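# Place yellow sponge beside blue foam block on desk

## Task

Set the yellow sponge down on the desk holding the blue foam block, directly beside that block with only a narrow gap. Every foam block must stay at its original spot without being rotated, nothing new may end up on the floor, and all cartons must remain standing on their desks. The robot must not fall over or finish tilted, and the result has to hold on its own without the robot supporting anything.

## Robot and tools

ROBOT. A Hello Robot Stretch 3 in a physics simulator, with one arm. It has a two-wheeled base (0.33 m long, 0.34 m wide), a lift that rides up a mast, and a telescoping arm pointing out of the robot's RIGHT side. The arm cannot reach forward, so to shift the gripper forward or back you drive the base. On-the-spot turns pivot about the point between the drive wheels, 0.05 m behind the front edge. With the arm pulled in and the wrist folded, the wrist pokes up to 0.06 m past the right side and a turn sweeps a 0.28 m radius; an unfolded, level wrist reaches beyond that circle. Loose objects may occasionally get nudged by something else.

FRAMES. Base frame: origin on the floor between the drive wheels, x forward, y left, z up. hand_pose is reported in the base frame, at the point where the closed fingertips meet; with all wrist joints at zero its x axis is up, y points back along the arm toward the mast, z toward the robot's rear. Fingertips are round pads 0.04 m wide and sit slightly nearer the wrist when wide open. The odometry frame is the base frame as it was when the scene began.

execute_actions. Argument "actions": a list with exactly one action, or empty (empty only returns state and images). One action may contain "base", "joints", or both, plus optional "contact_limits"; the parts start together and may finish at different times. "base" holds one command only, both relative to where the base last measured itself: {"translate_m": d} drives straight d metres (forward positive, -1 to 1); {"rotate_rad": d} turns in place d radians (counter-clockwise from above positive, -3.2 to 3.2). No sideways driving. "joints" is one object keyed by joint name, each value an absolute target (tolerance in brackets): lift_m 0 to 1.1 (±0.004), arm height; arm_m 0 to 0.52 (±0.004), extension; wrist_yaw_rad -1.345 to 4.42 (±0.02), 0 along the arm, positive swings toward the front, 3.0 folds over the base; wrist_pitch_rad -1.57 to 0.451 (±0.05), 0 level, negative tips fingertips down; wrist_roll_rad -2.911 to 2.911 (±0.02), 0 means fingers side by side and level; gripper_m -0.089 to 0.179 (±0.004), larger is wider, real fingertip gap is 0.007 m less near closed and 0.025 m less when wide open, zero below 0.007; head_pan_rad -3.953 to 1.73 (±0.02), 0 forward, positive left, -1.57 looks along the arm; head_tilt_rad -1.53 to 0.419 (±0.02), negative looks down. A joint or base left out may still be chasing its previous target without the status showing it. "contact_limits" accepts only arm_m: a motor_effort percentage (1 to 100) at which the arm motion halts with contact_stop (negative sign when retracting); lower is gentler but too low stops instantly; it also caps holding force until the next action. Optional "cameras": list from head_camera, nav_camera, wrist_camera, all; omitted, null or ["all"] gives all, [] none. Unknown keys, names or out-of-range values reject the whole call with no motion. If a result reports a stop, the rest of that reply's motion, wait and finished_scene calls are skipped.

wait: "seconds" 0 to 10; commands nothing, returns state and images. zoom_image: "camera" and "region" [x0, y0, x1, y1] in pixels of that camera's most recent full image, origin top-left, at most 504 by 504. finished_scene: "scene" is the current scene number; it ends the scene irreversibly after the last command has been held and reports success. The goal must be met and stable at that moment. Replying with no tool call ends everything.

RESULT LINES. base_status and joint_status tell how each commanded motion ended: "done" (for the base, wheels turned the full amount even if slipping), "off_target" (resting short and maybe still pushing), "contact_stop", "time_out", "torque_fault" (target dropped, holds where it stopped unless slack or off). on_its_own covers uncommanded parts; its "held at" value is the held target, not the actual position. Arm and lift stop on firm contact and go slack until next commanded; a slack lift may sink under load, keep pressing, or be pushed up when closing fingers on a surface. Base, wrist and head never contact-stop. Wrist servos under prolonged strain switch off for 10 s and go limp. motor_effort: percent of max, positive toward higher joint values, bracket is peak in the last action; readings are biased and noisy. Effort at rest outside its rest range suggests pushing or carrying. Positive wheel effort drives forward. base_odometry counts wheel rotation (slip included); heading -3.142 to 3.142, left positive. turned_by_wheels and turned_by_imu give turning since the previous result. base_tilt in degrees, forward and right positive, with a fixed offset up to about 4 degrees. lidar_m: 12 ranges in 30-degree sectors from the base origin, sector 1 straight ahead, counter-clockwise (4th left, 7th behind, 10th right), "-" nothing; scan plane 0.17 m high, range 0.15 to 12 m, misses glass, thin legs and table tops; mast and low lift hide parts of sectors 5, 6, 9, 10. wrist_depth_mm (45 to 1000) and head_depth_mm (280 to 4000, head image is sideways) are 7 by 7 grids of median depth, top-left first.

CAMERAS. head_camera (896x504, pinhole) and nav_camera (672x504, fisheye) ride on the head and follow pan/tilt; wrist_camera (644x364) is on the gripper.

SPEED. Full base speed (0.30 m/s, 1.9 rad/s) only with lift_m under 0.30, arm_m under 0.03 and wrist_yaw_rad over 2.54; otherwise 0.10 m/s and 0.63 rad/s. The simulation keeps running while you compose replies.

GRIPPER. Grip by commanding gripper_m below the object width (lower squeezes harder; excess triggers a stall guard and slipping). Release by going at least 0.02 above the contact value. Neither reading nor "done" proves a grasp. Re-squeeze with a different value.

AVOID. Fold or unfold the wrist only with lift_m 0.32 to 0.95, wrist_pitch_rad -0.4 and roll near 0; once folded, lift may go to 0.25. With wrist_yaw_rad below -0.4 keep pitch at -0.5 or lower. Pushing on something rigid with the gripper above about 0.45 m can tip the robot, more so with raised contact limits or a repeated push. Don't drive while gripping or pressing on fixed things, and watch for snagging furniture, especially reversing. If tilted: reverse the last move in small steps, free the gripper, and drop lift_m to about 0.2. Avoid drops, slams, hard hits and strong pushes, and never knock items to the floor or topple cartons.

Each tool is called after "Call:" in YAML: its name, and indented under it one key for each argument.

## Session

Call:
execute_actions:
  actions: []

Scene clock: 0.00 s.
base_odometry: x=+0.000 y=+0.000 heading=+0.000 (m, m, rad; odometry frame)
turned_by_wheels: +0.000 (rad since the last result)
turned_by_imu: +0.000 (rad since the last result)
base_tilt: forward=-1.8 right=+0.5 (deg)
lidar_m: 2.06 2.49 2.15 1.85 2.47 2.08 1.82 1.87 1.24 1.60 1.37 2.04
head_depth_mm: 1867 2319 2313 2358 2309 2342 2016 / 1884 2351 2383 2391 2374 2417 2080 / 1892 2410 2461 2428 1829 2474 2064 / 1647 2470 2480 2536 1859 2011 1972 / 1658 2535 2545 2527 1904 2547 1961 / 1724 2615 2579 2587 2557 2633 2049 / 1667 2675 2693 2710 2688 2706 2025
base_status: not commanded
joint_positions: lift_m=+0.465 arm_m=+0.000 wrist_yaw_rad=+3.081 wrist_pitch_rad=-0.609 wrist_roll_rad=-0.002 gripper_m=+0.037 head_pan_rad=+0.020 head_tilt_rad=-0.006
joint_status: not commanded
motor_effort: left_wheel=+0 right_wheel=+0 lift_m=+25 arm_m=+1 wrist_yaw_rad=+0 wrist_pitch_rad=+4 wrist_roll_rad=+0 gripper_m=-1 head_pan_rad=+0 head_tilt_rad=+2 (%)
hand_pose: x=-0.0093 y=+0.0514 z=+0.4373 quat_wxyz=(+0.233, +0.680, +0.192, +0.669) (m; base frame)
wrist_depth_mm: - - - - - - - / - - - - - - - / - - - - - 976 933 / 932 925 864 884 847 827 799 / 783 755 757 738 745 704 694 / 675 652 668 655 - 616 597 / 605 579 - - 554 549 534
pictures: head_camera (sideways: a quarter turn clockwise sets it upright), nav_camera (sideways: a quarter turn counterclockwise sets it upright), wrist_camera
Images, in order (width x height): head_camera 896x504, nav_camera 672x504, wrist_camera 644x364.

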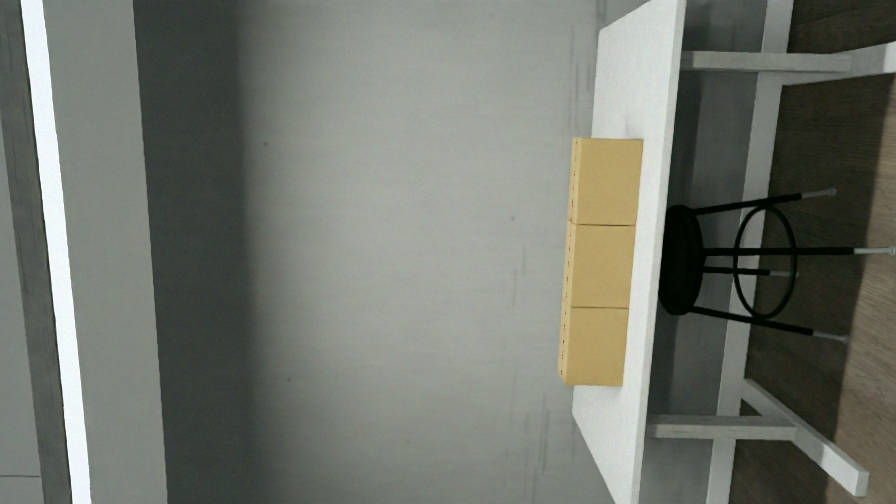

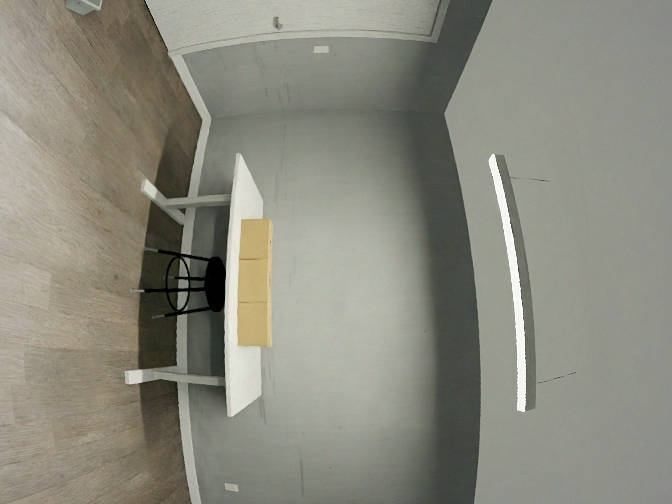

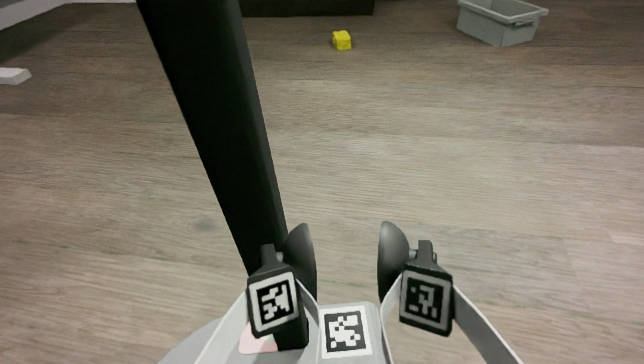

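Call:
execute_actions:
  actions:
    - {"joints":{"head_pan_rad":-1.9,"head_tilt_rad":-0.4,"lift_m":0.28,"wrist_pitch_rad":-0.4}}
  cameras: ["head_camera","nav_camera"]

Call:
execute_actions:
  actions:
    - {"base":{"rotate_rad":1.75},"joints":{"head_pan_rad":-0.3,"head_tilt_rad":-0.6}}
  cameras: ["head_camera","nav_camera"]

Scene clock: 2.80 s.
base_odometry: x=+0.000 y=+0.000 heading=+0.000 (m, m, rad; odometry frame)
turned_by_wheels: +0.000 (rad since the last result)
turned_by_imu: +0.000 (rad since the last result)
base_tilt: forward=-1.8 right=+0.6 (deg)
lidar_m: 2.06 2.49 2.16 1.86 2.47 2.07 1.82 1.87 1.24 1.60 1.36 2.03
head_depth_mm: 1411 1530 1635 1136 1973 1704 1370 / 1405 1506 970 1001 1527 1582 1329 / 1367 1486 948 972 1907 1672 1354 / 1365 1457 939 961 1912 1658 1346 / 1330 1439 926 949 1875 1669 1346 / 1311 1427 913 937 1828 1649 1342 / 1304 1398 900 920 1794 1632 1328
base_status: not commanded
joint_positions: lift_m=+0.280 arm_m=+0.000 wrist_yaw_rad=+3.081 wrist_pitch_rad=-0.421 wrist_roll_rad=-0.002 gripper_m=+0.037 head_pan_rad=-1.893 head_tilt_rad=-0.395
joint_status: all done
motor_effort: left_wheel=+0(0) right_wheel=+0(0) lift_m=+18(19) arm_m=+0(0) wrist_yaw_rad=+1(1) wrist_pitch_rad=+6(6) wrist_roll_rad=+0(0) gripper_m=+0(0) head_pan_rad=-4(56) head_tilt_rad=-2(23) (%)
hand_pose: x=-0.0076 y=+0.0791 z=+0.2923 quat_wxyz=(+0.169, +0.695, +0.127, +0.687) (m; base frame)
wrist_depth_mm: - - - - - - - / - - - - - - - / - - - - 978 947 931 / 872 839 - 778 755 731 718 / 672 657 - 642 631 611 583 / 554 545 535 536 - 504 494 / 482 491 - - 428 436 424
pictures: head_camera (sideways: a quarter turn clockwise sets it upright), nav_camera (sideways: a quarter turn counterclockwise sets it upright)
Images, in order (width x height): head_camera 896x504, nav_camera 672x504.

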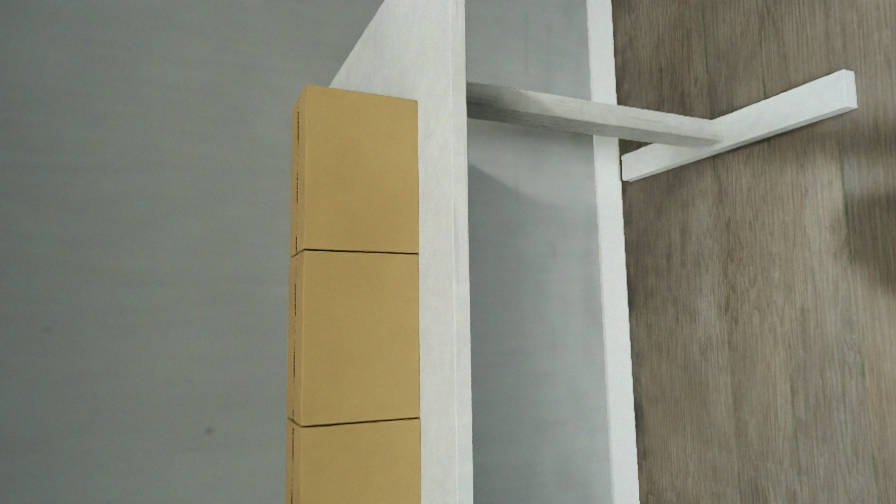

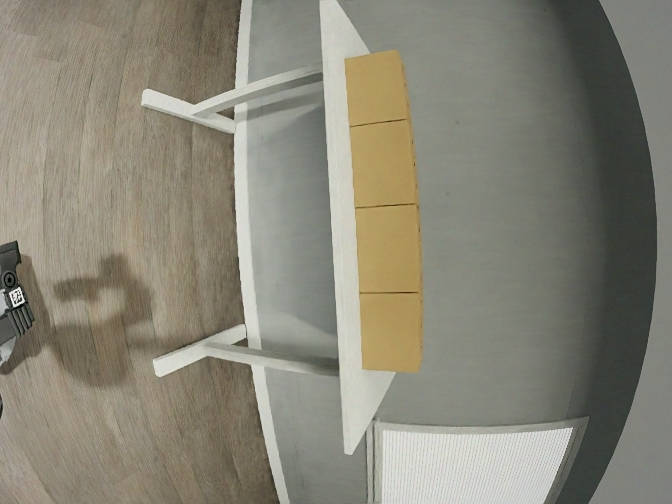

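Scene clock: 5.10 s.
base_odometry: x=+0.000 y=+0.000 heading=+1.750 (m, m, rad; odometry frame)
turned_by_wheels: +1.750 (rad since the last result)
turned_by_imu: +1.731 (rad since the last result)
base_tilt: forward=-1.9 right=+0.6 (deg)
lidar_m: 2.03 2.08 1.82 2.30 1.25 1.60 1.36 2.08 2.04 1.80 2.29 1.85
head_depth_mm: 1777 1966 2215 2312 1786 1440 1218 / 1792 1975 2242 2291 1776 1445 1211 / 1791 1990 2227 2252 1760 1434 1202 / 1784 1968 2223 2225 1742 1419 1201 / 1765 1979 2231 2191 1729 1410 1202 / 1756 2002 2248 2184 1720 1405 1191 / 1792 1957 2167 2185 1715 1402 1183
base_status: done
joint_positions: lift_m=+0.280 arm_m=+0.000 wrist_yaw_rad=+3.081 wrist_pitch_rad=-0.421 wrist_roll_rad=-0.002 gripper_m=+0.037 head_pan_rad=-0.307 head_tilt_rad=-0.593
joint_status: all done
motor_effort: left_wheel=-2(8) right_wheel=+2(8) lift_m=+18(18) arm_m=+0(0) wrist_yaw_rad=+0(0) wrist_pitch_rad=+6(6) wrist_roll_rad=+0(0) gripper_m=+0(0) head_pan_rad=+4(54) head_tilt_rad=-3(19) (%)
hand_pose: x=-0.0076 y=+0.0791 z=+0.2924 quat_wxyz=(+0.169, +0.695, +0.127, +0.687) (m; base frame)
wrist_depth_mm: - - - - - - - / - - - - - - - / - - - - - 977 920 / 853 835 - 784 764 744 716 / 680 655 - 649 637 598 582 / 554 551 533 547 - 500 496 / 475 491 - - 427 435 429
pictures: head_camera (sideways: a quarter turn clockwise sets it upright), nav_camera (sideways: a quarter turn counterclockwise sets it upright)
Images, in order (width x height): head_camera 896x504, nav_camera 672x504.

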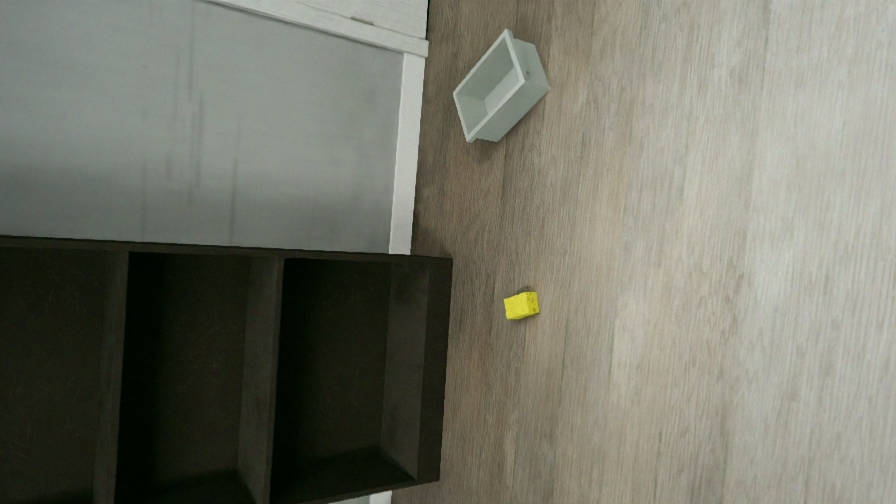

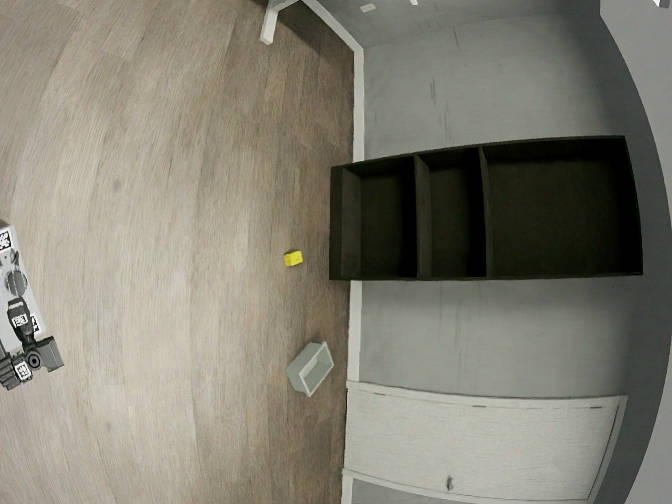

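Call:
execute_actions:
  actions:
    - {"base":{"rotate_rad":0.11},"joints":{"head_pan_rad":1.1,"head_tilt_rad":-0.3}}
  cameras: ["head_camera","nav_camera"]

Call:
execute_actions:
  actions:
    - {"base":{"translate_m":1.0}}
  cameras: ["head_camera","nav_camera"]

Call:
execute_actions:
  actions:
    - {"base":{"translate_m":0.4},"joints":{"head_pan_rad":-1.4,"head_tilt_rad":-1.2}}
  cameras: ["head_camera"]

Scene clock: 6.93 s.
base_odometry: x=+0.000 y=+0.000 heading=+1.860 (m, m, rad; odometry frame)
turned_by_wheels: +0.110 (rad since the last result)
turned_by_imu: +0.109 (rad since the last result)
base_tilt: forward=-1.7 right=+0.4 (deg)
lidar_m: 2.03 2.08 1.83 2.23 1.27 1.60 1.37 2.30 2.04 2.00 2.23 1.85
head_depth_mm: 1929 2048 1624 2326 2468 1871 1477 / 1918 2050 1615 2354 2442 1874 1466 / 1932 2048 1637 2351 2455 1844 1442 / 1936 2083 2143 2368 2485 1830 1441 / 1917 2062 2162 2308 2267 1827 1433 / 1956 2067 2215 2378 2459 1818 1434 / 1942 2058 2218 2375 2475 1791 1438
base_status: done
joint_positions: lift_m=+0.280 arm_m=+0.000 wrist_yaw_rad=+3.081 wrist_pitch_rad=-0.421 wrist_roll_rad=-0.002 gripper_m=+0.037 head_pan_rad=+1.093 head_tilt_rad=-0.310
joint_status: all done
motor_effort: left_wheel=-2(8) right_wheel=+1(6) lift_m=+18(18) arm_m=-1(0) wrist_yaw_rad=+1(0) wrist_pitch_rad=+6(6) wrist_roll_rad=+0(0) gripper_m=-1(0) head_pan_rad=+4(54) head_tilt_rad=+5(22) (%)
hand_pose: x=-0.0076 y=+0.0791 z=+0.2924 quat_wxyz=(+0.169, +0.695, +0.127, +0.687) (m; base frame)
wrist_depth_mm: - - - - - - - / - - - - - - - / - - - - - 988 944 / 873 839 - 786 749 728 701 / 678 649 - 641 636 604 596 / 551 540 532 548 - 503 497 / 473 483 - - 429 433 429
pictures: head_camera (sideways: a quarter turn clockwise sets it upright), nav_camera (sideways: a quarter turn counterclockwise sets it upright)
Images, in order (width x height): head_camera 896x504, nav_camera 672x504.

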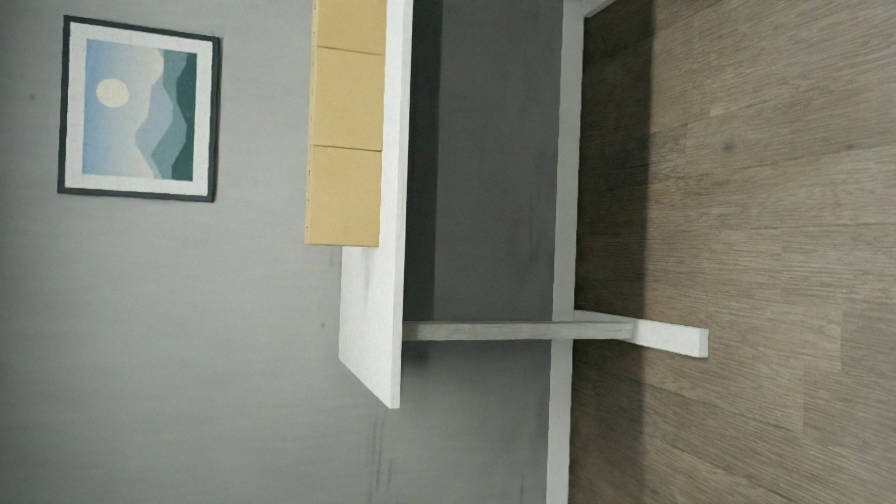

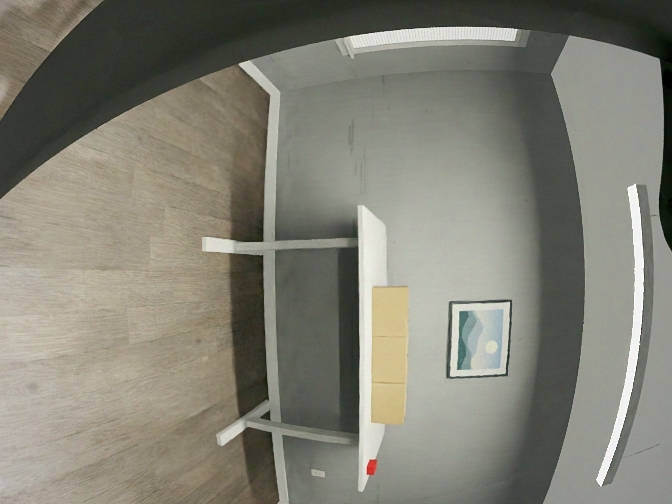

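Scene clock: 11.97 s.
base_odometry: x=-0.285 y=+0.959 heading=+1.860 (m, m, rad; odometry frame)
turned_by_wheels: +0.000 (rad since the last result)
turned_by_imu: -0.002 (rad since the last result)
base_tilt: forward=-1.7 right=+0.6 (deg)
lidar_m: 1.03 1.80 1.32 1.67 2.52 2.01 2.37 2.66 2.36 1.78 1.06 1.24
head_depth_mm: 1495 1599 1679 1814 1959 1857 1458 / 1495 1578 1678 1752 1944 1867 1454 / 1506 1591 1683 1226 1913 1710 1455 / 1498 1599 1685 1206 1960 1837 1444 / 1488 1574 1661 1138 1963 1820 1438 / 1476 1562 1654 1134 1965 1803 1437 / 1474 1571 1653 1134 1952 1811 1430
base_status: done
joint_positions: lift_m=+0.280 arm_m=+0.000 wrist_yaw_rad=+3.081 wrist_pitch_rad=-0.420 wrist_roll_rad=-0.002 gripper_m=+0.037 head_pan_rad=+1.093 head_tilt_rad=-0.310
joint_status: not commanded
motor_effort: left_wheel=-2(6) right_wheel=+1(7) lift_m=+18(18) arm_m=+0(1) wrist_yaw_rad=+2(1) wrist_pitch_rad=+5(6) wrist_roll_rad=+0(0) gripper_m=+0(0) head_pan_rad=+4(4) head_tilt_rad=+4(4) (%)
hand_pose: x=-0.0076 y=+0.0791 z=+0.2925 quat_wxyz=(+0.169, +0.695, +0.127, +0.688) (m; base frame)
wrist_depth_mm: - - - - - - - / - - - - - - - / - - - - - 953 945 / 866 824 - 781 761 730 707 / 671 658 - 637 637 597 582 / 551 540 535 536 - 507 494 / 473 481 - - 428 436 426
pictures: head_camera (sideways: a quarter turn clockwise sets it upright), nav_camera (sideways: a quarter turn counterclockwise sets it upright)
Images, in order (width x height): head_camera 896x504, nav_camera 672x504.

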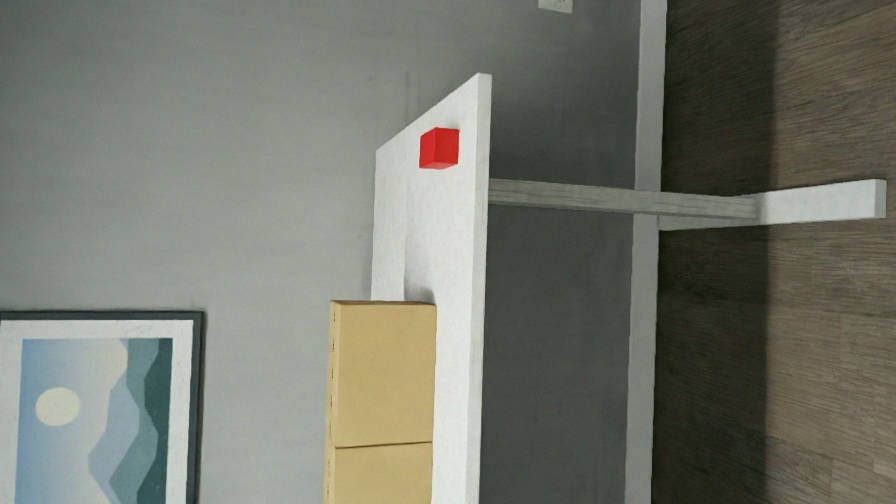

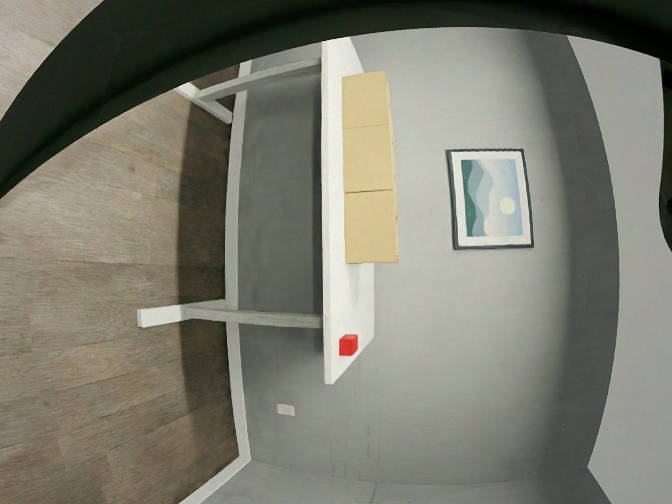

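Scene clock: 14.97 s.
base_odometry: x=-0.399 y=+1.342 heading=+1.860 (m, m, rad; odometry frame)
turned_by_wheels: +0.000 (rad since the last result)
turned_by_imu: -0.001 (rad since the last result)
base_tilt: forward=-1.8 right=+0.6 (deg)
lidar_m: 0.64 1.37 1.11 1.61 2.23 2.35 2.77 2.65 2.68 1.33 0.87 0.64
head_depth_mm: 1832 1623 1504 1390 1288 1199 1119 / 1804 1574 1508 1374 1280 1197 - / 1757 1630 1491 1361 1284 - - / 1634 1624 1478 1355 1296 - - / 1388 1554 1422 1358 1260 1169 1094 / 879 1274 1355 1344 1249 1165 1096 / 857 1255 1342 1302 1241 1152 1092
base_status: done
joint_positions: lift_m=+0.280 arm_m=+0.000 wrist_yaw_rad=+3.081 wrist_pitch_rad=-0.420 wrist_roll_rad=-0.002 gripper_m=+0.037 head_pan_rad=-1.394 head_tilt_rad=-1.186
joint_status: all done
motor_effort: left_wheel=-2(5) right_wheel=+1(6) lift_m=+18(18) arm_m=+0(0) wrist_yaw_rad=+1(0) wrist_pitch_rad=+5(6) wrist_roll_rad=+0(0) gripper_m=-1(1) head_pan_rad=-4(54) head_tilt_rad=-7(40) (%)
hand_pose: x=-0.0076 y=+0.0791 z=+0.2925 quat_wxyz=(+0.169, +0.695, +0.127, +0.688) (m; base frame)
wrist_depth_mm: - - - - - - - / - - - - - - - / - - - - 985 978 948 / 864 828 - 783 755 736 703 / 670 659 - 638 636 597 589 / 551 545 539 527 - 504 500 / 474 491 - - 429 433 428
pictures: head_camera (sideways: a quarter turn clockwise sets it upright)
Images, in order (width x height): head_camera 896x504.

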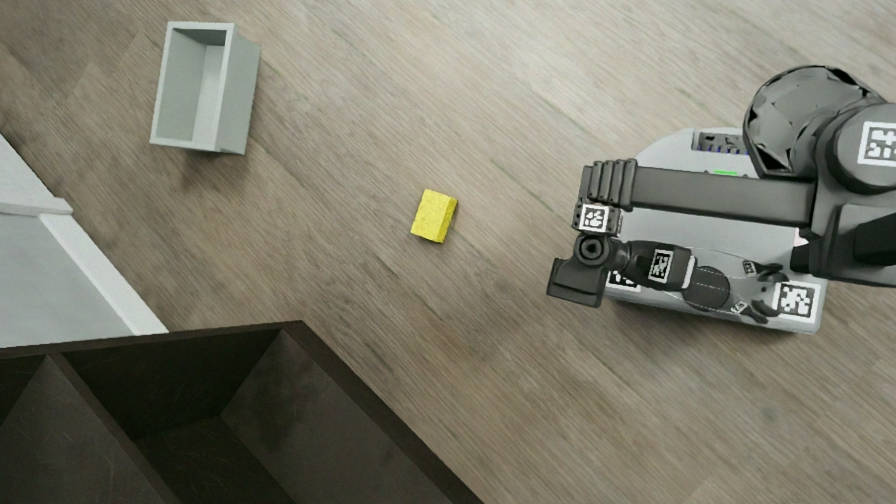

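Call:
execute_actions:
  actions:
    - {"joints":{"lift_m":0.33,"arm_m":0.1}}
  cameras: []

Call:
execute_actions:
  actions:
    - {"joints":{"wrist_yaw_rad":1.37,"arm_m":0.3}}
  cameras: []

Call:
execute_actions:
  actions:
    - {"joints":{"wrist_pitch_rad":-1.56,"gripper_m":0.15,"arm_m":0.424,"lift_m":0.24}}
  cameras: ["wrist_camera"]

Scene clock: 17.63 s.
base_odometry: x=-0.399 y=+1.342 heading=+1.860 (m, m, rad; odometry frame)
turned_by_wheels: +0.000 (rad since the last result)
turned_by_imu: +0.000 (rad since the last result)
base_tilt: forward=-1.7 right=+0.5 (deg)
lidar_m: 0.64 1.37 1.11 1.61 2.22 2.36 2.77 2.64 2.69 1.33 0.87 0.64
head_depth_mm: 1814 1621 1507 1393 1284 1192 1121 / 1813 1555 1490 1376 1288 1192 - / 1779 1637 1490 1372 1278 - - / 1643 1612 1480 1372 1265 - - / 1385 1561 1435 1361 1258 1179 1093 / 873 1276 1364 1346 1247 1173 1094 / 854 1248 1332 1299 1241 1159 1083
base_status: not commanded
joint_positions: lift_m=+0.330 arm_m=+0.100 wrist_yaw_rad=+3.081 wrist_pitch_rad=-0.419 wrist_roll_rad=-0.002 gripper_m=+0.037 head_pan_rad=-1.394 head_tilt_rad=-1.186
joint_status: all done
motor_effort: left_wheel=-2(2) right_wheel=+1(1) lift_m=+31(31) arm_m=+7(6) wrist_yaw_rad=+0(0) wrist_pitch_rad=+5(6) wrist_roll_rad=+0(0) gripper_m=+0(1) head_pan_rad=-4(4) head_tilt_rad=-6(7) (%)
hand_pose: x=-0.0076 y=-0.0208 z=+0.3421 quat_wxyz=(+0.168, +0.695, +0.127, +0.688) (m; base frame)
wrist_depth_mm: - - - - - - - / - - - - - - - / - - - - - - - / 975 932 934 894 847 837 800 / 772 729 730 734 715 660 651 / 629 627 - - - 571 554 / 532 - - - 490 487 477
pictures: none
No camera images: the call's "cameras" was empty. Leave "cameras" out to get every camera's image.

Scene clock: 20.33 s.
base_odometry: x=-0.399 y=+1.342 heading=+1.860 (m, m, rad; odometry frame)
turned_by_wheels: +0.000 (rad since the last result)
turned_by_imu: +0.000 (rad since the last result)
base_tilt: forward=-1.8 right=+0.5 (deg)
lidar_m: 0.64 1.37 1.11 1.61 2.22 2.36 2.77 2.65 2.69 1.33 0.88 0.64
head_depth_mm: 1843 1608 1501 1389 1287 1201 1120 / 1793 1560 1496 1377 1274 1202 - / 1762 1629 1502 1354 1287 - - / 1640 1607 1480 1336 1278 - - / 1384 1554 1454 1351 1252 1177 1094 / 875 1276 1363 1347 1239 1165 1091 / 861 1241 1330 1292 1244 1159 1089
base_status: not commanded
joint_positions: lift_m=+0.330 arm_m=+0.300 wrist_yaw_rad=+1.373 wrist_pitch_rad=-0.419 wrist_roll_rad=-0.002 gripper_m=+0.037 head_pan_rad=-1.394 head_tilt_rad=-1.186
joint_status: all done
motor_effort: left_wheel=-2(2) right_wheel=+2(2) lift_m=+30(30) arm_m=+7(5) wrist_yaw_rad=-2(3) wrist_pitch_rad=+6(5) wrist_roll_rad=+0(0) gripper_m=+0(0) head_pan_rad=-4(4) head_tilt_rad=-6(6) (%)
hand_pose: x=+0.1984 y=-0.4888 z=+0.3421 quat_wxyz=(+0.629, +0.552, -0.441, +0.325) (m; base frame)
wrist_depth_mm: 467 586 626 575 532 495 458 / 517 608 690 624 568 527 489 / - 620 748 678 624 575 515 / 993 629 724 684 653 610 494 / 742 621 575 564 559 526 476 / 616 603 594 507 - 439 420 / 536 519 502 498 483 452 417
pictures: none
No camera images: the call's "cameras" was empty. Leave "cameras" out to get every camera's image.

Scene clock: 22.50 s.
base_odometry: x=-0.399 y=+1.342 heading=+1.860 (m, m, rad; odometry frame)
turned_by_wheels: +0.000 (rad since the last result)
turned_by_imu: +0.000 (rad since the last result)
base_tilt: forward=-2.0 right=+0.5 (deg)
lidar_m: 0.64 1.37 1.11 1.61 2.22 2.36 2.76 2.65 2.68 1.33 0.88 0.64
head_depth_mm: 1810 1614 1512 1391 1283 1193 1126 / 1798 1579 1502 1381 1277 1195 - / 1768 1631 1525 1347 1267 - - / 1629 1613 1470 1350 1284 - - / 1377 1564 1441 1359 1259 1179 1092 / 876 1274 1367 1349 1250 1164 1091 / 855 1245 1326 1295 1240 1156 1093
base_status: not commanded
joint_positions: lift_m=+0.240 arm_m=+0.424 wrist_yaw_rad=+1.372 wrist_pitch_rad=-1.554 wrist_roll_rad=-0.002 gripper_m=+0.150 head_pan_rad=-1.394 head_tilt_rad=-1.186
joint_status: all done
motor_effort: left_wheel=-2(2) right_wheel=+1(1) lift_m=+17(25) arm_m=+6(7) wrist_yaw_rad=-3(3) wrist_pitch_rad=-2(4) wrist_roll_rad=+0(0) gripper_m=-1(100) head_pan_rad=-4(4) head_tilt_rad=-6(6) (%)
hand_pose: x=-0.0408 y=-0.5649 z=+0.1224 quat_wxyz=(+0.705, +0.703, -0.075, -0.064) (m; base frame)
wrist_depth_mm: 276 272 272 269 264 262 258 / 281 280 277 273 269 267 263 / 286 286 282 277 275 273 271 / 293 291 287 239 278 278 274 / 301 297 295 242 286 284 278 / 305 305 302 250 290 289 286 / 315 313 309 304 298 300 296
pictures: wrist_camera
Images, in order (width x height): wrist_camera 644x364.

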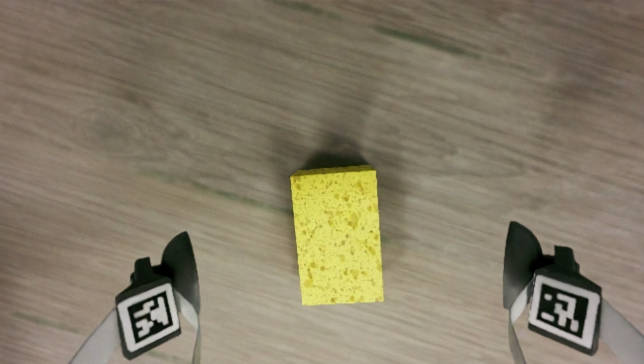

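Call:
execute_actions:
  actions:
    - {"joints":{"lift_m":0.143,"gripper_m":0.11}}
  cameras: ["wrist_camera"]

Call:
execute_actions:
  actions:
    - {"joints":{"gripper_m":0.035}}
  cameras: ["wrist_camera"]

Scene clock: 24.43 s.
base_odometry: x=-0.399 y=+1.342 heading=+1.860 (m, m, rad; odometry frame)
turned_by_wheels: +0.000 (rad since the last result)
turned_by_imu: +0.000 (rad since the last result)
base_tilt: forward=-1.8 right=+0.6 (deg)
lidar_m: 0.64 1.37 1.12 1.61 2.23 2.36 2.77 2.64 2.68 1.33 0.88 0.64
head_depth_mm: 1829 1621 1510 1388 1281 1199 1123 / 1803 1586 1496 1386 1274 1188 1108 / 1749 1630 1496 1361 1268 - - / 1641 1626 1498 1344 1275 - - / 1398 1558 1430 1356 1261 1175 1091 / 879 1275 1357 1337 1253 1161 1095 / 855 1249 1329 1290 1244 1157 1089
base_status: not commanded
joint_positions: lift_m=+0.143 arm_m=+0.424 wrist_yaw_rad=+1.372 wrist_pitch_rad=-1.554 wrist_roll_rad=-0.002 gripper_m=+0.110 head_pan_rad=-1.394 head_tilt_rad=-1.186
joint_status: all done
motor_effort: left_wheel=-2(2) right_wheel=+2(1) lift_m=+18(18) arm_m=+6(6) wrist_yaw_rad=-1(2) wrist_pitch_rad=-2(2) wrist_roll_rad=+0(0) gripper_m=+0(100) head_pan_rad=-5(4) head_tilt_rad=-7(6) (%)
hand_pose: x=-0.0409 y=-0.5649 z=+0.0254 quat_wxyz=(+0.705, +0.703, -0.075, -0.064) (m; base frame)
wrist_depth_mm: 181 179 177 174 172 170 168 / 184 182 180 178 175 174 171 / 187 186 183 181 179 178 175 / 192 190 187 183 182 181 179 / 196 195 192 142 184 184 183 / 201 199 195 145 190 - 186 / 207 204 201 150 193 193 191
pictures: wrist_camera
Images, in order (width x height): wrist_camera 644x364.

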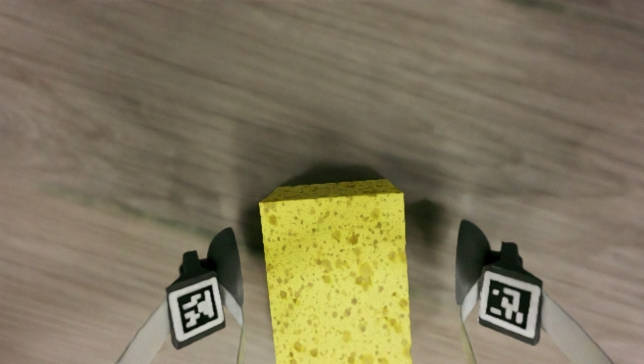

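Scene clock: 25.67 s.
base_odometry: x=-0.399 y=+1.342 heading=+1.860 (m, m, rad; odometry frame)
turned_by_wheels: +0.000 (rad since the last result)
turned_by_imu: +0.000 (rad since the last result)
base_tilt: forward=-1.7 right=+0.6 (deg)
lidar_m: 0.64 1.37 1.12 1.61 2.23 2.36 2.77 2.64 2.69 1.33 0.88 0.64
head_depth_mm: 1832 1617 1507 1384 1277 1196 1123 / 1805 1566 1499 1381 1285 1190 1104 / 1755 1637 1508 1348 1279 - - / 1640 1600 1481 1353 1280 - - / 1380 1561 1433 1350 1257 1179 1084 / 878 1279 1368 1337 1255 1164 1088 / 855 1233 1333 1293 1249 1156 1088
base_status: not commanded
joint_positions: lift_m=+0.143 arm_m=+0.424 wrist_yaw_rad=+1.372 wrist_pitch_rad=-1.554 wrist_roll_rad=-0.002 gripper_m=+0.036 head_pan_rad=-1.394 head_tilt_rad=-1.186
joint_status: all done
motor_effort: left_wheel=-2(2) right_wheel=+2(1) lift_m=+18(18) arm_m=+6(6) wrist_yaw_rad=-2(3) wrist_pitch_rad=-2(2) wrist_roll_rad=+0(0) gripper_m=-17(100) head_pan_rad=-4(3) head_tilt_rad=-6(6) (%)
hand_pose: x=-0.0409 y=-0.5649 z=+0.0254 quat_wxyz=(+0.705, +0.703, -0.075, -0.064) (m; base frame)
wrist_depth_mm: 180 179 176 174 172 170 169 / 184 182 180 178 176 174 172 / 188 186 183 182 179 177 175 / 193 190 187 183 182 181 179 / 195 194 192 140 139 184 181 / 201 198 197 142 142 188 186 / 205 203 201 146 145 194 190
pictures: wrist_camera
Images, in order (width x height): wrist_camera 644x364.

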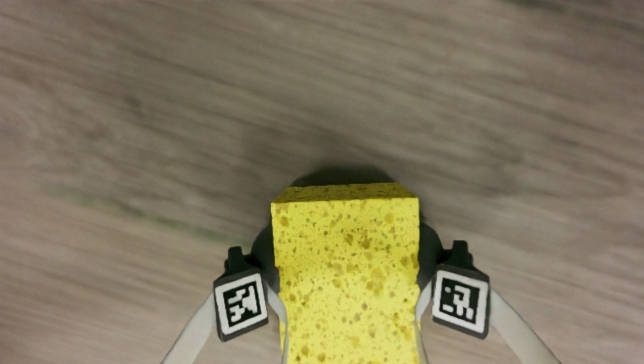

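Call:
execute_actions:
  actions:
    - {"base":{"rotate_rad":-2.36},"joints":{"lift_m":0.295,"arm_m":0.0,"wrist_yaw_rad":2.6,"head_pan_rad":0.2,"head_tilt_rad":-0.4}}

Call:
execute_actions:
  actions:
    - {"base":{"translate_m":1.0}}
  cameras: ["head_camera"]

Scene clock: 33.33 s.
base_odometry: x=-0.399 y=+1.342 heading=-0.500 (m, m, rad; odometry frame)
turned_by_wheels: -2.360 (rad since the last result)
turned_by_imu: -2.345 (rad since the last result)
base_tilt: forward=-1.9 right=+0.5 (deg)
lidar_m: 2.64 1.88 0.87 0.89 0.89 1.10 1.55 1.11 0.16 0.16 2.36 2.77
head_depth_mm: 2852 3080 3251 3126 2195 1685 1356 / 2839 3017 3210 3184 2197 1680 1353 / 2769 2997 2716 3201 2202 1664 1348 / 2756 2966 3147 3152 2162 1661 1338 / 2714 2961 3100 2961 2139 1648 1341 / 2665 2862 3092 3090 2127 1628 1322 / 2641 2821 3020 3049 2115 1590 1329
base_status: done
joint_positions: lift_m=+0.295 arm_m=+0.001 wrist_yaw_rad=+2.600 wrist_pitch_rad=-1.568 wrist_roll_rad=-0.002 gripper_m=+0.036 head_pan_rad=+0.193 head_tilt_rad=-0.408
joint_status: all done
motor_effort: left_wheel=+1(8) right_wheel=-1(5) lift_m=+27(32) arm_m=-8(14) wrist_yaw_rad=+1(2) wrist_pitch_rad=+2(5) wrist_roll_rad=+0(0) gripper_m=-16(18) head_pan_rad=+4(54) head_tilt_rad=+4(36) (%)
hand_pose: x=-0.0332 y=-0.1656 z=+0.1773 quat_wxyz=(+0.615, +0.615, +0.348, +0.349) (m; base frame)
wrist_depth_mm: - - - - 314 311 311 / - - - - 320 322 314 / - - - - - 325 323 / - - - - - 337 332 / - - - 155 163 341 341 / - - - 137 133 343 348 / - - 371 118 117 362 355
pictures: head_camera (sideways: a quarter turn clockwise sets it upright), nav_camera (sideways: a quarter turn counterclockwise sets it upright), wrist_camera
Images, in order (width x height): head_camera 896x504, nav_camera 672x504, wrist_camera 644x364.

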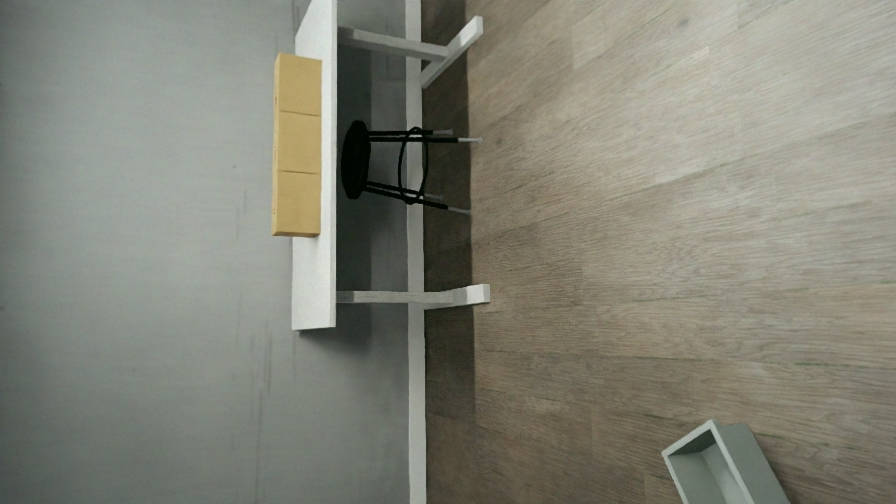

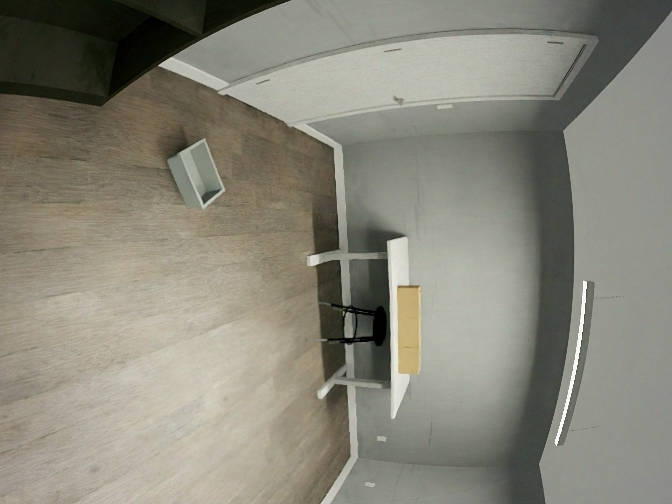

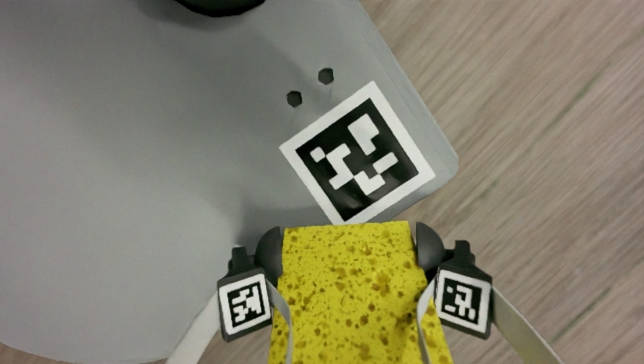

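Scene clock: 38.37 s.
base_odometry: x=+0.479 y=+0.862 heading=-0.500 (m, m, rad; odometry frame)
turned_by_wheels: +0.000 (rad since the last result)
turned_by_imu: -0.002 (rad since the last result)
base_tilt: forward=-1.7 right=+0.7 (deg)
lidar_m: 1.98 1.77 1.38 1.22 0.97 1.34 2.07 2.35 0.16 0.16 2.16 2.11
head_depth_mm: 1969 2140 2222 2164 2200 1683 1360 / 1926 2118 2237 1851 2192 1675 1353 / 1926 2074 2210 1760 2180 1657 1351 / 1889 2061 2180 2396 2159 1647 1349 / 1887 2028 2153 2396 2161 1630 1341 / 1847 1991 2140 1952 2063 1632 1329 / 1834 1979 2121 2333 2119 1633 1316
base_status: done
joint_positions: lift_m=+0.295 arm_m=+0.001 wrist_yaw_rad=+2.600 wrist_pitch_rad=-1.568 wrist_roll_rad=-0.002 gripper_m=+0.036 head_pan_rad=+0.193 head_tilt_rad=-0.408
joint_status: not commanded
motor_effort: left_wheel=+2(11) right_wheel=-1(4) lift_m=+27(27) arm_m=-8(8) wrist_yaw_rad=-1(1) wrist_pitch_rad=+2(2) wrist_roll_rad=+0(0) gripper_m=-17(17) head_pan_rad=+4(4) head_tilt_rad=+4(4) (%)
hand_pose: x=-0.0332 y=-0.1656 z=+0.1773 quat_wxyz=(+0.615, +0.615, +0.348, +0.349) (m; base frame)
wrist_depth_mm: - - - - 311 311 309 / - - - - 321 318 316 / - - - - - 331 323 / - - - - - 336 330 / - - - 154 164 343 336 / - - - 136 133 345 349 / - - 372 118 116 364 353
pictures: head_camera (sideways: a quarter turn clockwise sets it upright)
Images, in order (width x height): head_camera 896x504.

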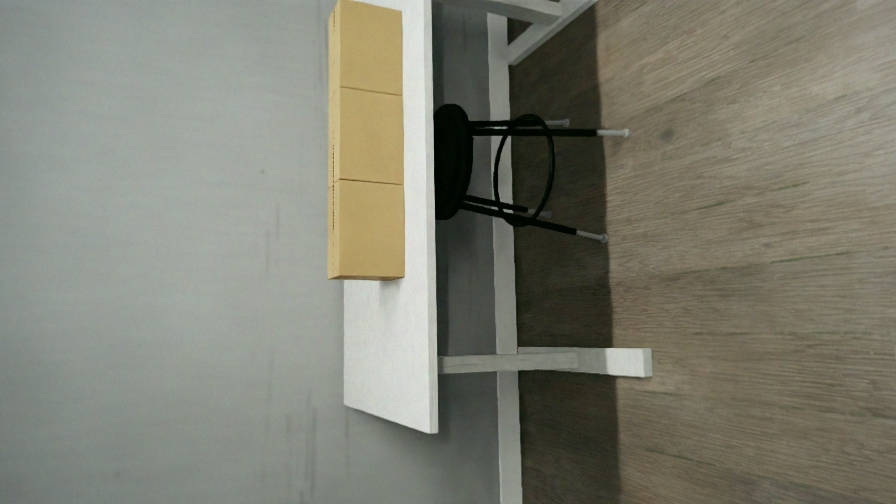

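Call:
execute_actions:
  actions:
    - {"base":{"translate_m":1.0},"joints":{"head_pan_rad":0.1,"head_tilt_rad":-0.7}}
  cameras: ["head_camera"]

Call:
execute_actions:
  actions:
    - {"base":{"translate_m":0.2}}

Scene clock: 44.20 s.
base_odometry: x=+1.356 y=+0.383 heading=-0.500 (m, m, rad; odometry frame)
turned_by_wheels: +0.000 (rad since the last result)
turned_by_imu: -0.002 (rad since the last result)
base_tilt: forward=-1.8 right=+0.6 (deg)
lidar_m: 0.68 0.87 1.47 1.46 1.46 1.71 2.39 3.15 0.16 0.16 2.28 0.66
head_depth_mm: 1153 1316 812 838 1545 1369 1178 / 1128 1290 803 816 1493 1360 1163 / 1106 1258 793 801 778 1293 1158 / 1082 1219 787 779 769 1304 1159 / 1061 1196 1134 757 741 1309 1146 / 1039 1174 1126 733 734 1324 1146 / 1025 1138 1111 770 712 1312 1139
base_status: done
joint_positions: lift_m=+0.295 arm_m=+0.001 wrist_yaw_rad=+2.600 wrist_pitch_rad=-1.568 wrist_roll_rad=-0.002 gripper_m=+0.036 head_pan_rad=+0.107 head_tilt_rad=-0.692
joint_status: all done
motor_effort: left_wheel=+2(12) right_wheel=-2(5) lift_m=+27(27) arm_m=-8(8) wrist_yaw_rad=+2(1) wrist_pitch_rad=+2(2) wrist_roll_rad=+0(0) gripper_m=-16(16) head_pan_rad=-5(17) head_tilt_rad=-3(24) (%)
hand_pose: x=-0.0332 y=-0.1656 z=+0.1773 quat_wxyz=(+0.615, +0.615, +0.348, +0.349) (m; base frame)
wrist_depth_mm: - - - - 314 314 308 / - - - - 320 317 314 / - - - - - 325 320 / - - - - - 330 330 / - - - 155 164 343 343 / - - - 137 133 348 344 / - - 372 118 116 359 353
pictures: head_camera (sideways: a quarter turn clockwise sets it upright)
Images, in order (width x height): head_camera 896x504.

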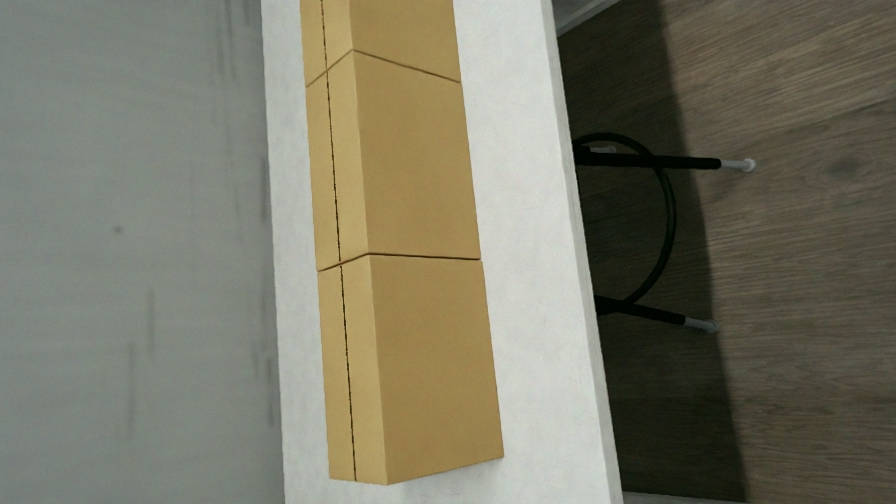

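Scene clock: 46.67 s.
base_odometry: x=+1.532 y=+0.287 heading=-0.500 (m, m, rad; odometry frame)
turned_by_wheels: +0.000 (rad since the last result)
turned_by_imu: +0.000 (rad since the last result)
base_tilt: forward=-1.8 right=+0.6 (deg)
lidar_m: 0.49 0.76 0.72 1.50 1.51 1.77 2.58 3.30 0.16 0.16 2.19 0.47
head_depth_mm: 971 1112 1184 628 682 646 1180 / 955 1081 1169 610 668 625 1163 / 932 1064 1148 602 653 608 1134 / 915 1033 1122 598 632 591 1131 / 896 1012 1090 592 609 588 1126 / 880 990 1078 589 586 585 1125 / 863 967 1062 583 565 582 1099
base_status: done
joint_positions: lift_m=+0.295 arm_m=+0.001 wrist_yaw_rad=+2.600 wrist_pitch_rad=-1.568 wrist_roll_rad=-0.002 gripper_m=+0.036 head_pan_rad=+0.107 head_tilt_rad=-0.692
joint_status: not commanded
motor_effort: left_wheel=+3(11) right_wheel=-2(4) lift_m=+27(27) arm_m=-8(8) wrist_yaw_rad=+1(0) wrist_pitch_rad=+2(2) wrist_roll_rad=+0(0) gripper_m=-17(17) head_pan_rad=-5(5) head_tilt_rad=-3(3) (%)
hand_pose: x=-0.0332 y=-0.1656 z=+0.1773 quat_wxyz=(+0.615, +0.615, +0.348, +0.349) (m; base frame)
wrist_depth_mm: - - - - 315 314 307 / - - - - 320 320 316 / - - - - - 328 324 / - - - - - 332 331 / - - - 154 164 341 337 / - - - 136 133 348 345 / - - 372 118 116 357 353
pictures: head_camera (sideways: a quarter turn clockwise sets it upright), nav_camera (sideways: a quarter turn counterclockwise sets it upright), wrist_camera
Images, in order (width x height): head_camera 896x504, nav_camera 672x504, wrist_camera 644x364.

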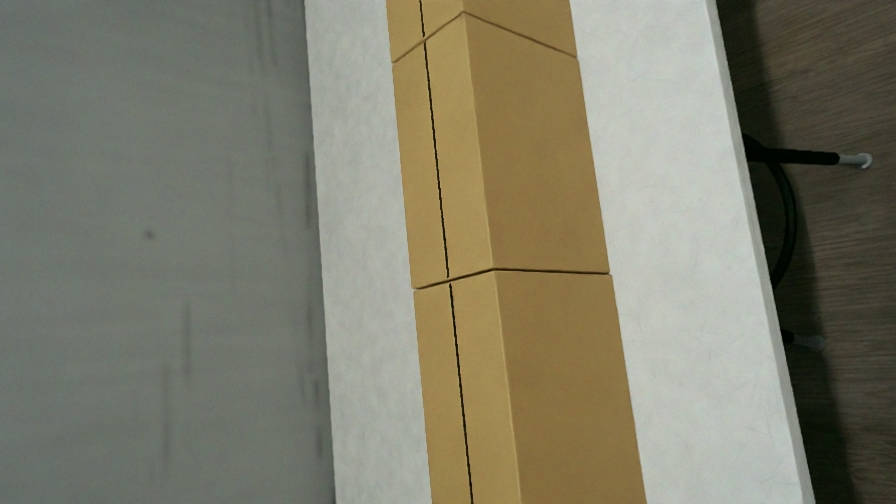

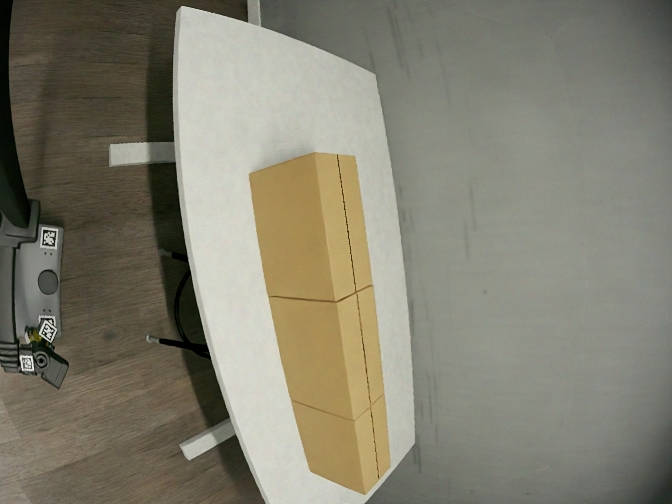

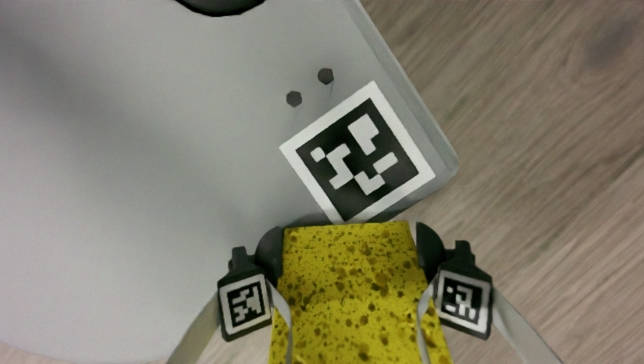

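Call:
execute_actions:
  actions:
    - {"base":{"translate_m":0.17},"joints":{"head_pan_rad":0.0,"head_tilt_rad":-0.8}}
  cameras: ["head_camera","nav_camera"]

Scene clock: 49.27 s.
base_odometry: x=+1.681 y=+0.206 heading=-0.500 (m, m, rad; odometry frame)
turned_by_wheels: +0.000 (rad since the last result)
turned_by_imu: +0.000 (rad since the last result)
base_tilt: forward=-1.7 right=+0.4 (deg)
lidar_m: 0.61 0.32 0.62 1.57 1.54 1.79 2.76 3.47 0.16 0.16 0.92 0.32
head_depth_mm: 897 1040 996 546 551 571 1083 / 860 1003 994 541 506 568 527 / 831 962 981 538 483 564 513 / 802 934 970 781 468 550 494 / 786 896 961 775 453 529 491 / 762 869 944 772 440 510 488 / 741 839 919 764 438 474 488
base_status: done
joint_positions: lift_m=+0.295 arm_m=+0.001 wrist_yaw_rad=+2.600 wrist_pitch_rad=-1.568 wrist_roll_rad=-0.002 gripper_m=+0.036 head_pan_rad=+0.007 head_tilt_rad=-0.791
joint_status: all done
motor_effort: left_wheel=+2(10) right_wheel=-1(5) lift_m=+27(27) arm_m=-8(8) wrist_yaw_rad=+0(1) wrist_pitch_rad=+2(2) wrist_roll_rad=+0(0) gripper_m=-16(16) head_pan_rad=-4(19) head_tilt_rad=-4(15) (%)
hand_pose: x=-0.0332 y=-0.1656 z=+0.1773 quat_wxyz=(+0.615, +0.615, +0.348, +0.349) (m; base frame)
wrist_depth_mm: - - - - 317 313 310 / - - - - 321 318 314 / - - - - - 325 323 / - - - - - 330 329 / - - - 154 164 339 341 / - - - 137 133 350 348 / - - 373 118 116 362 356
pictures: head_camera (sideways: a quarter turn clockwise sets it upright), nav_camera (sideways: a quarter turn counterclockwise sets it upright)
Images, in order (width x height): head_camera 896x504, nav_camera 672x504.

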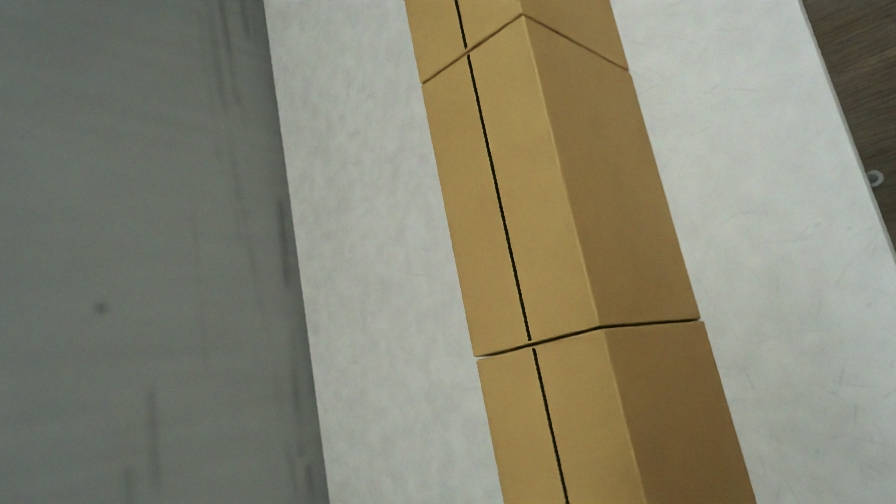

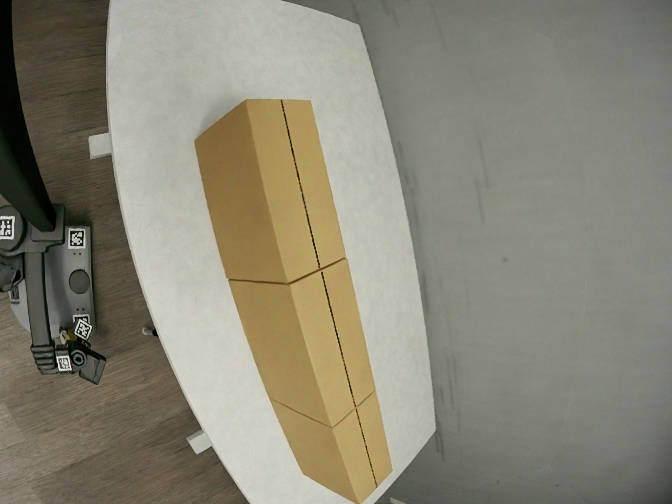

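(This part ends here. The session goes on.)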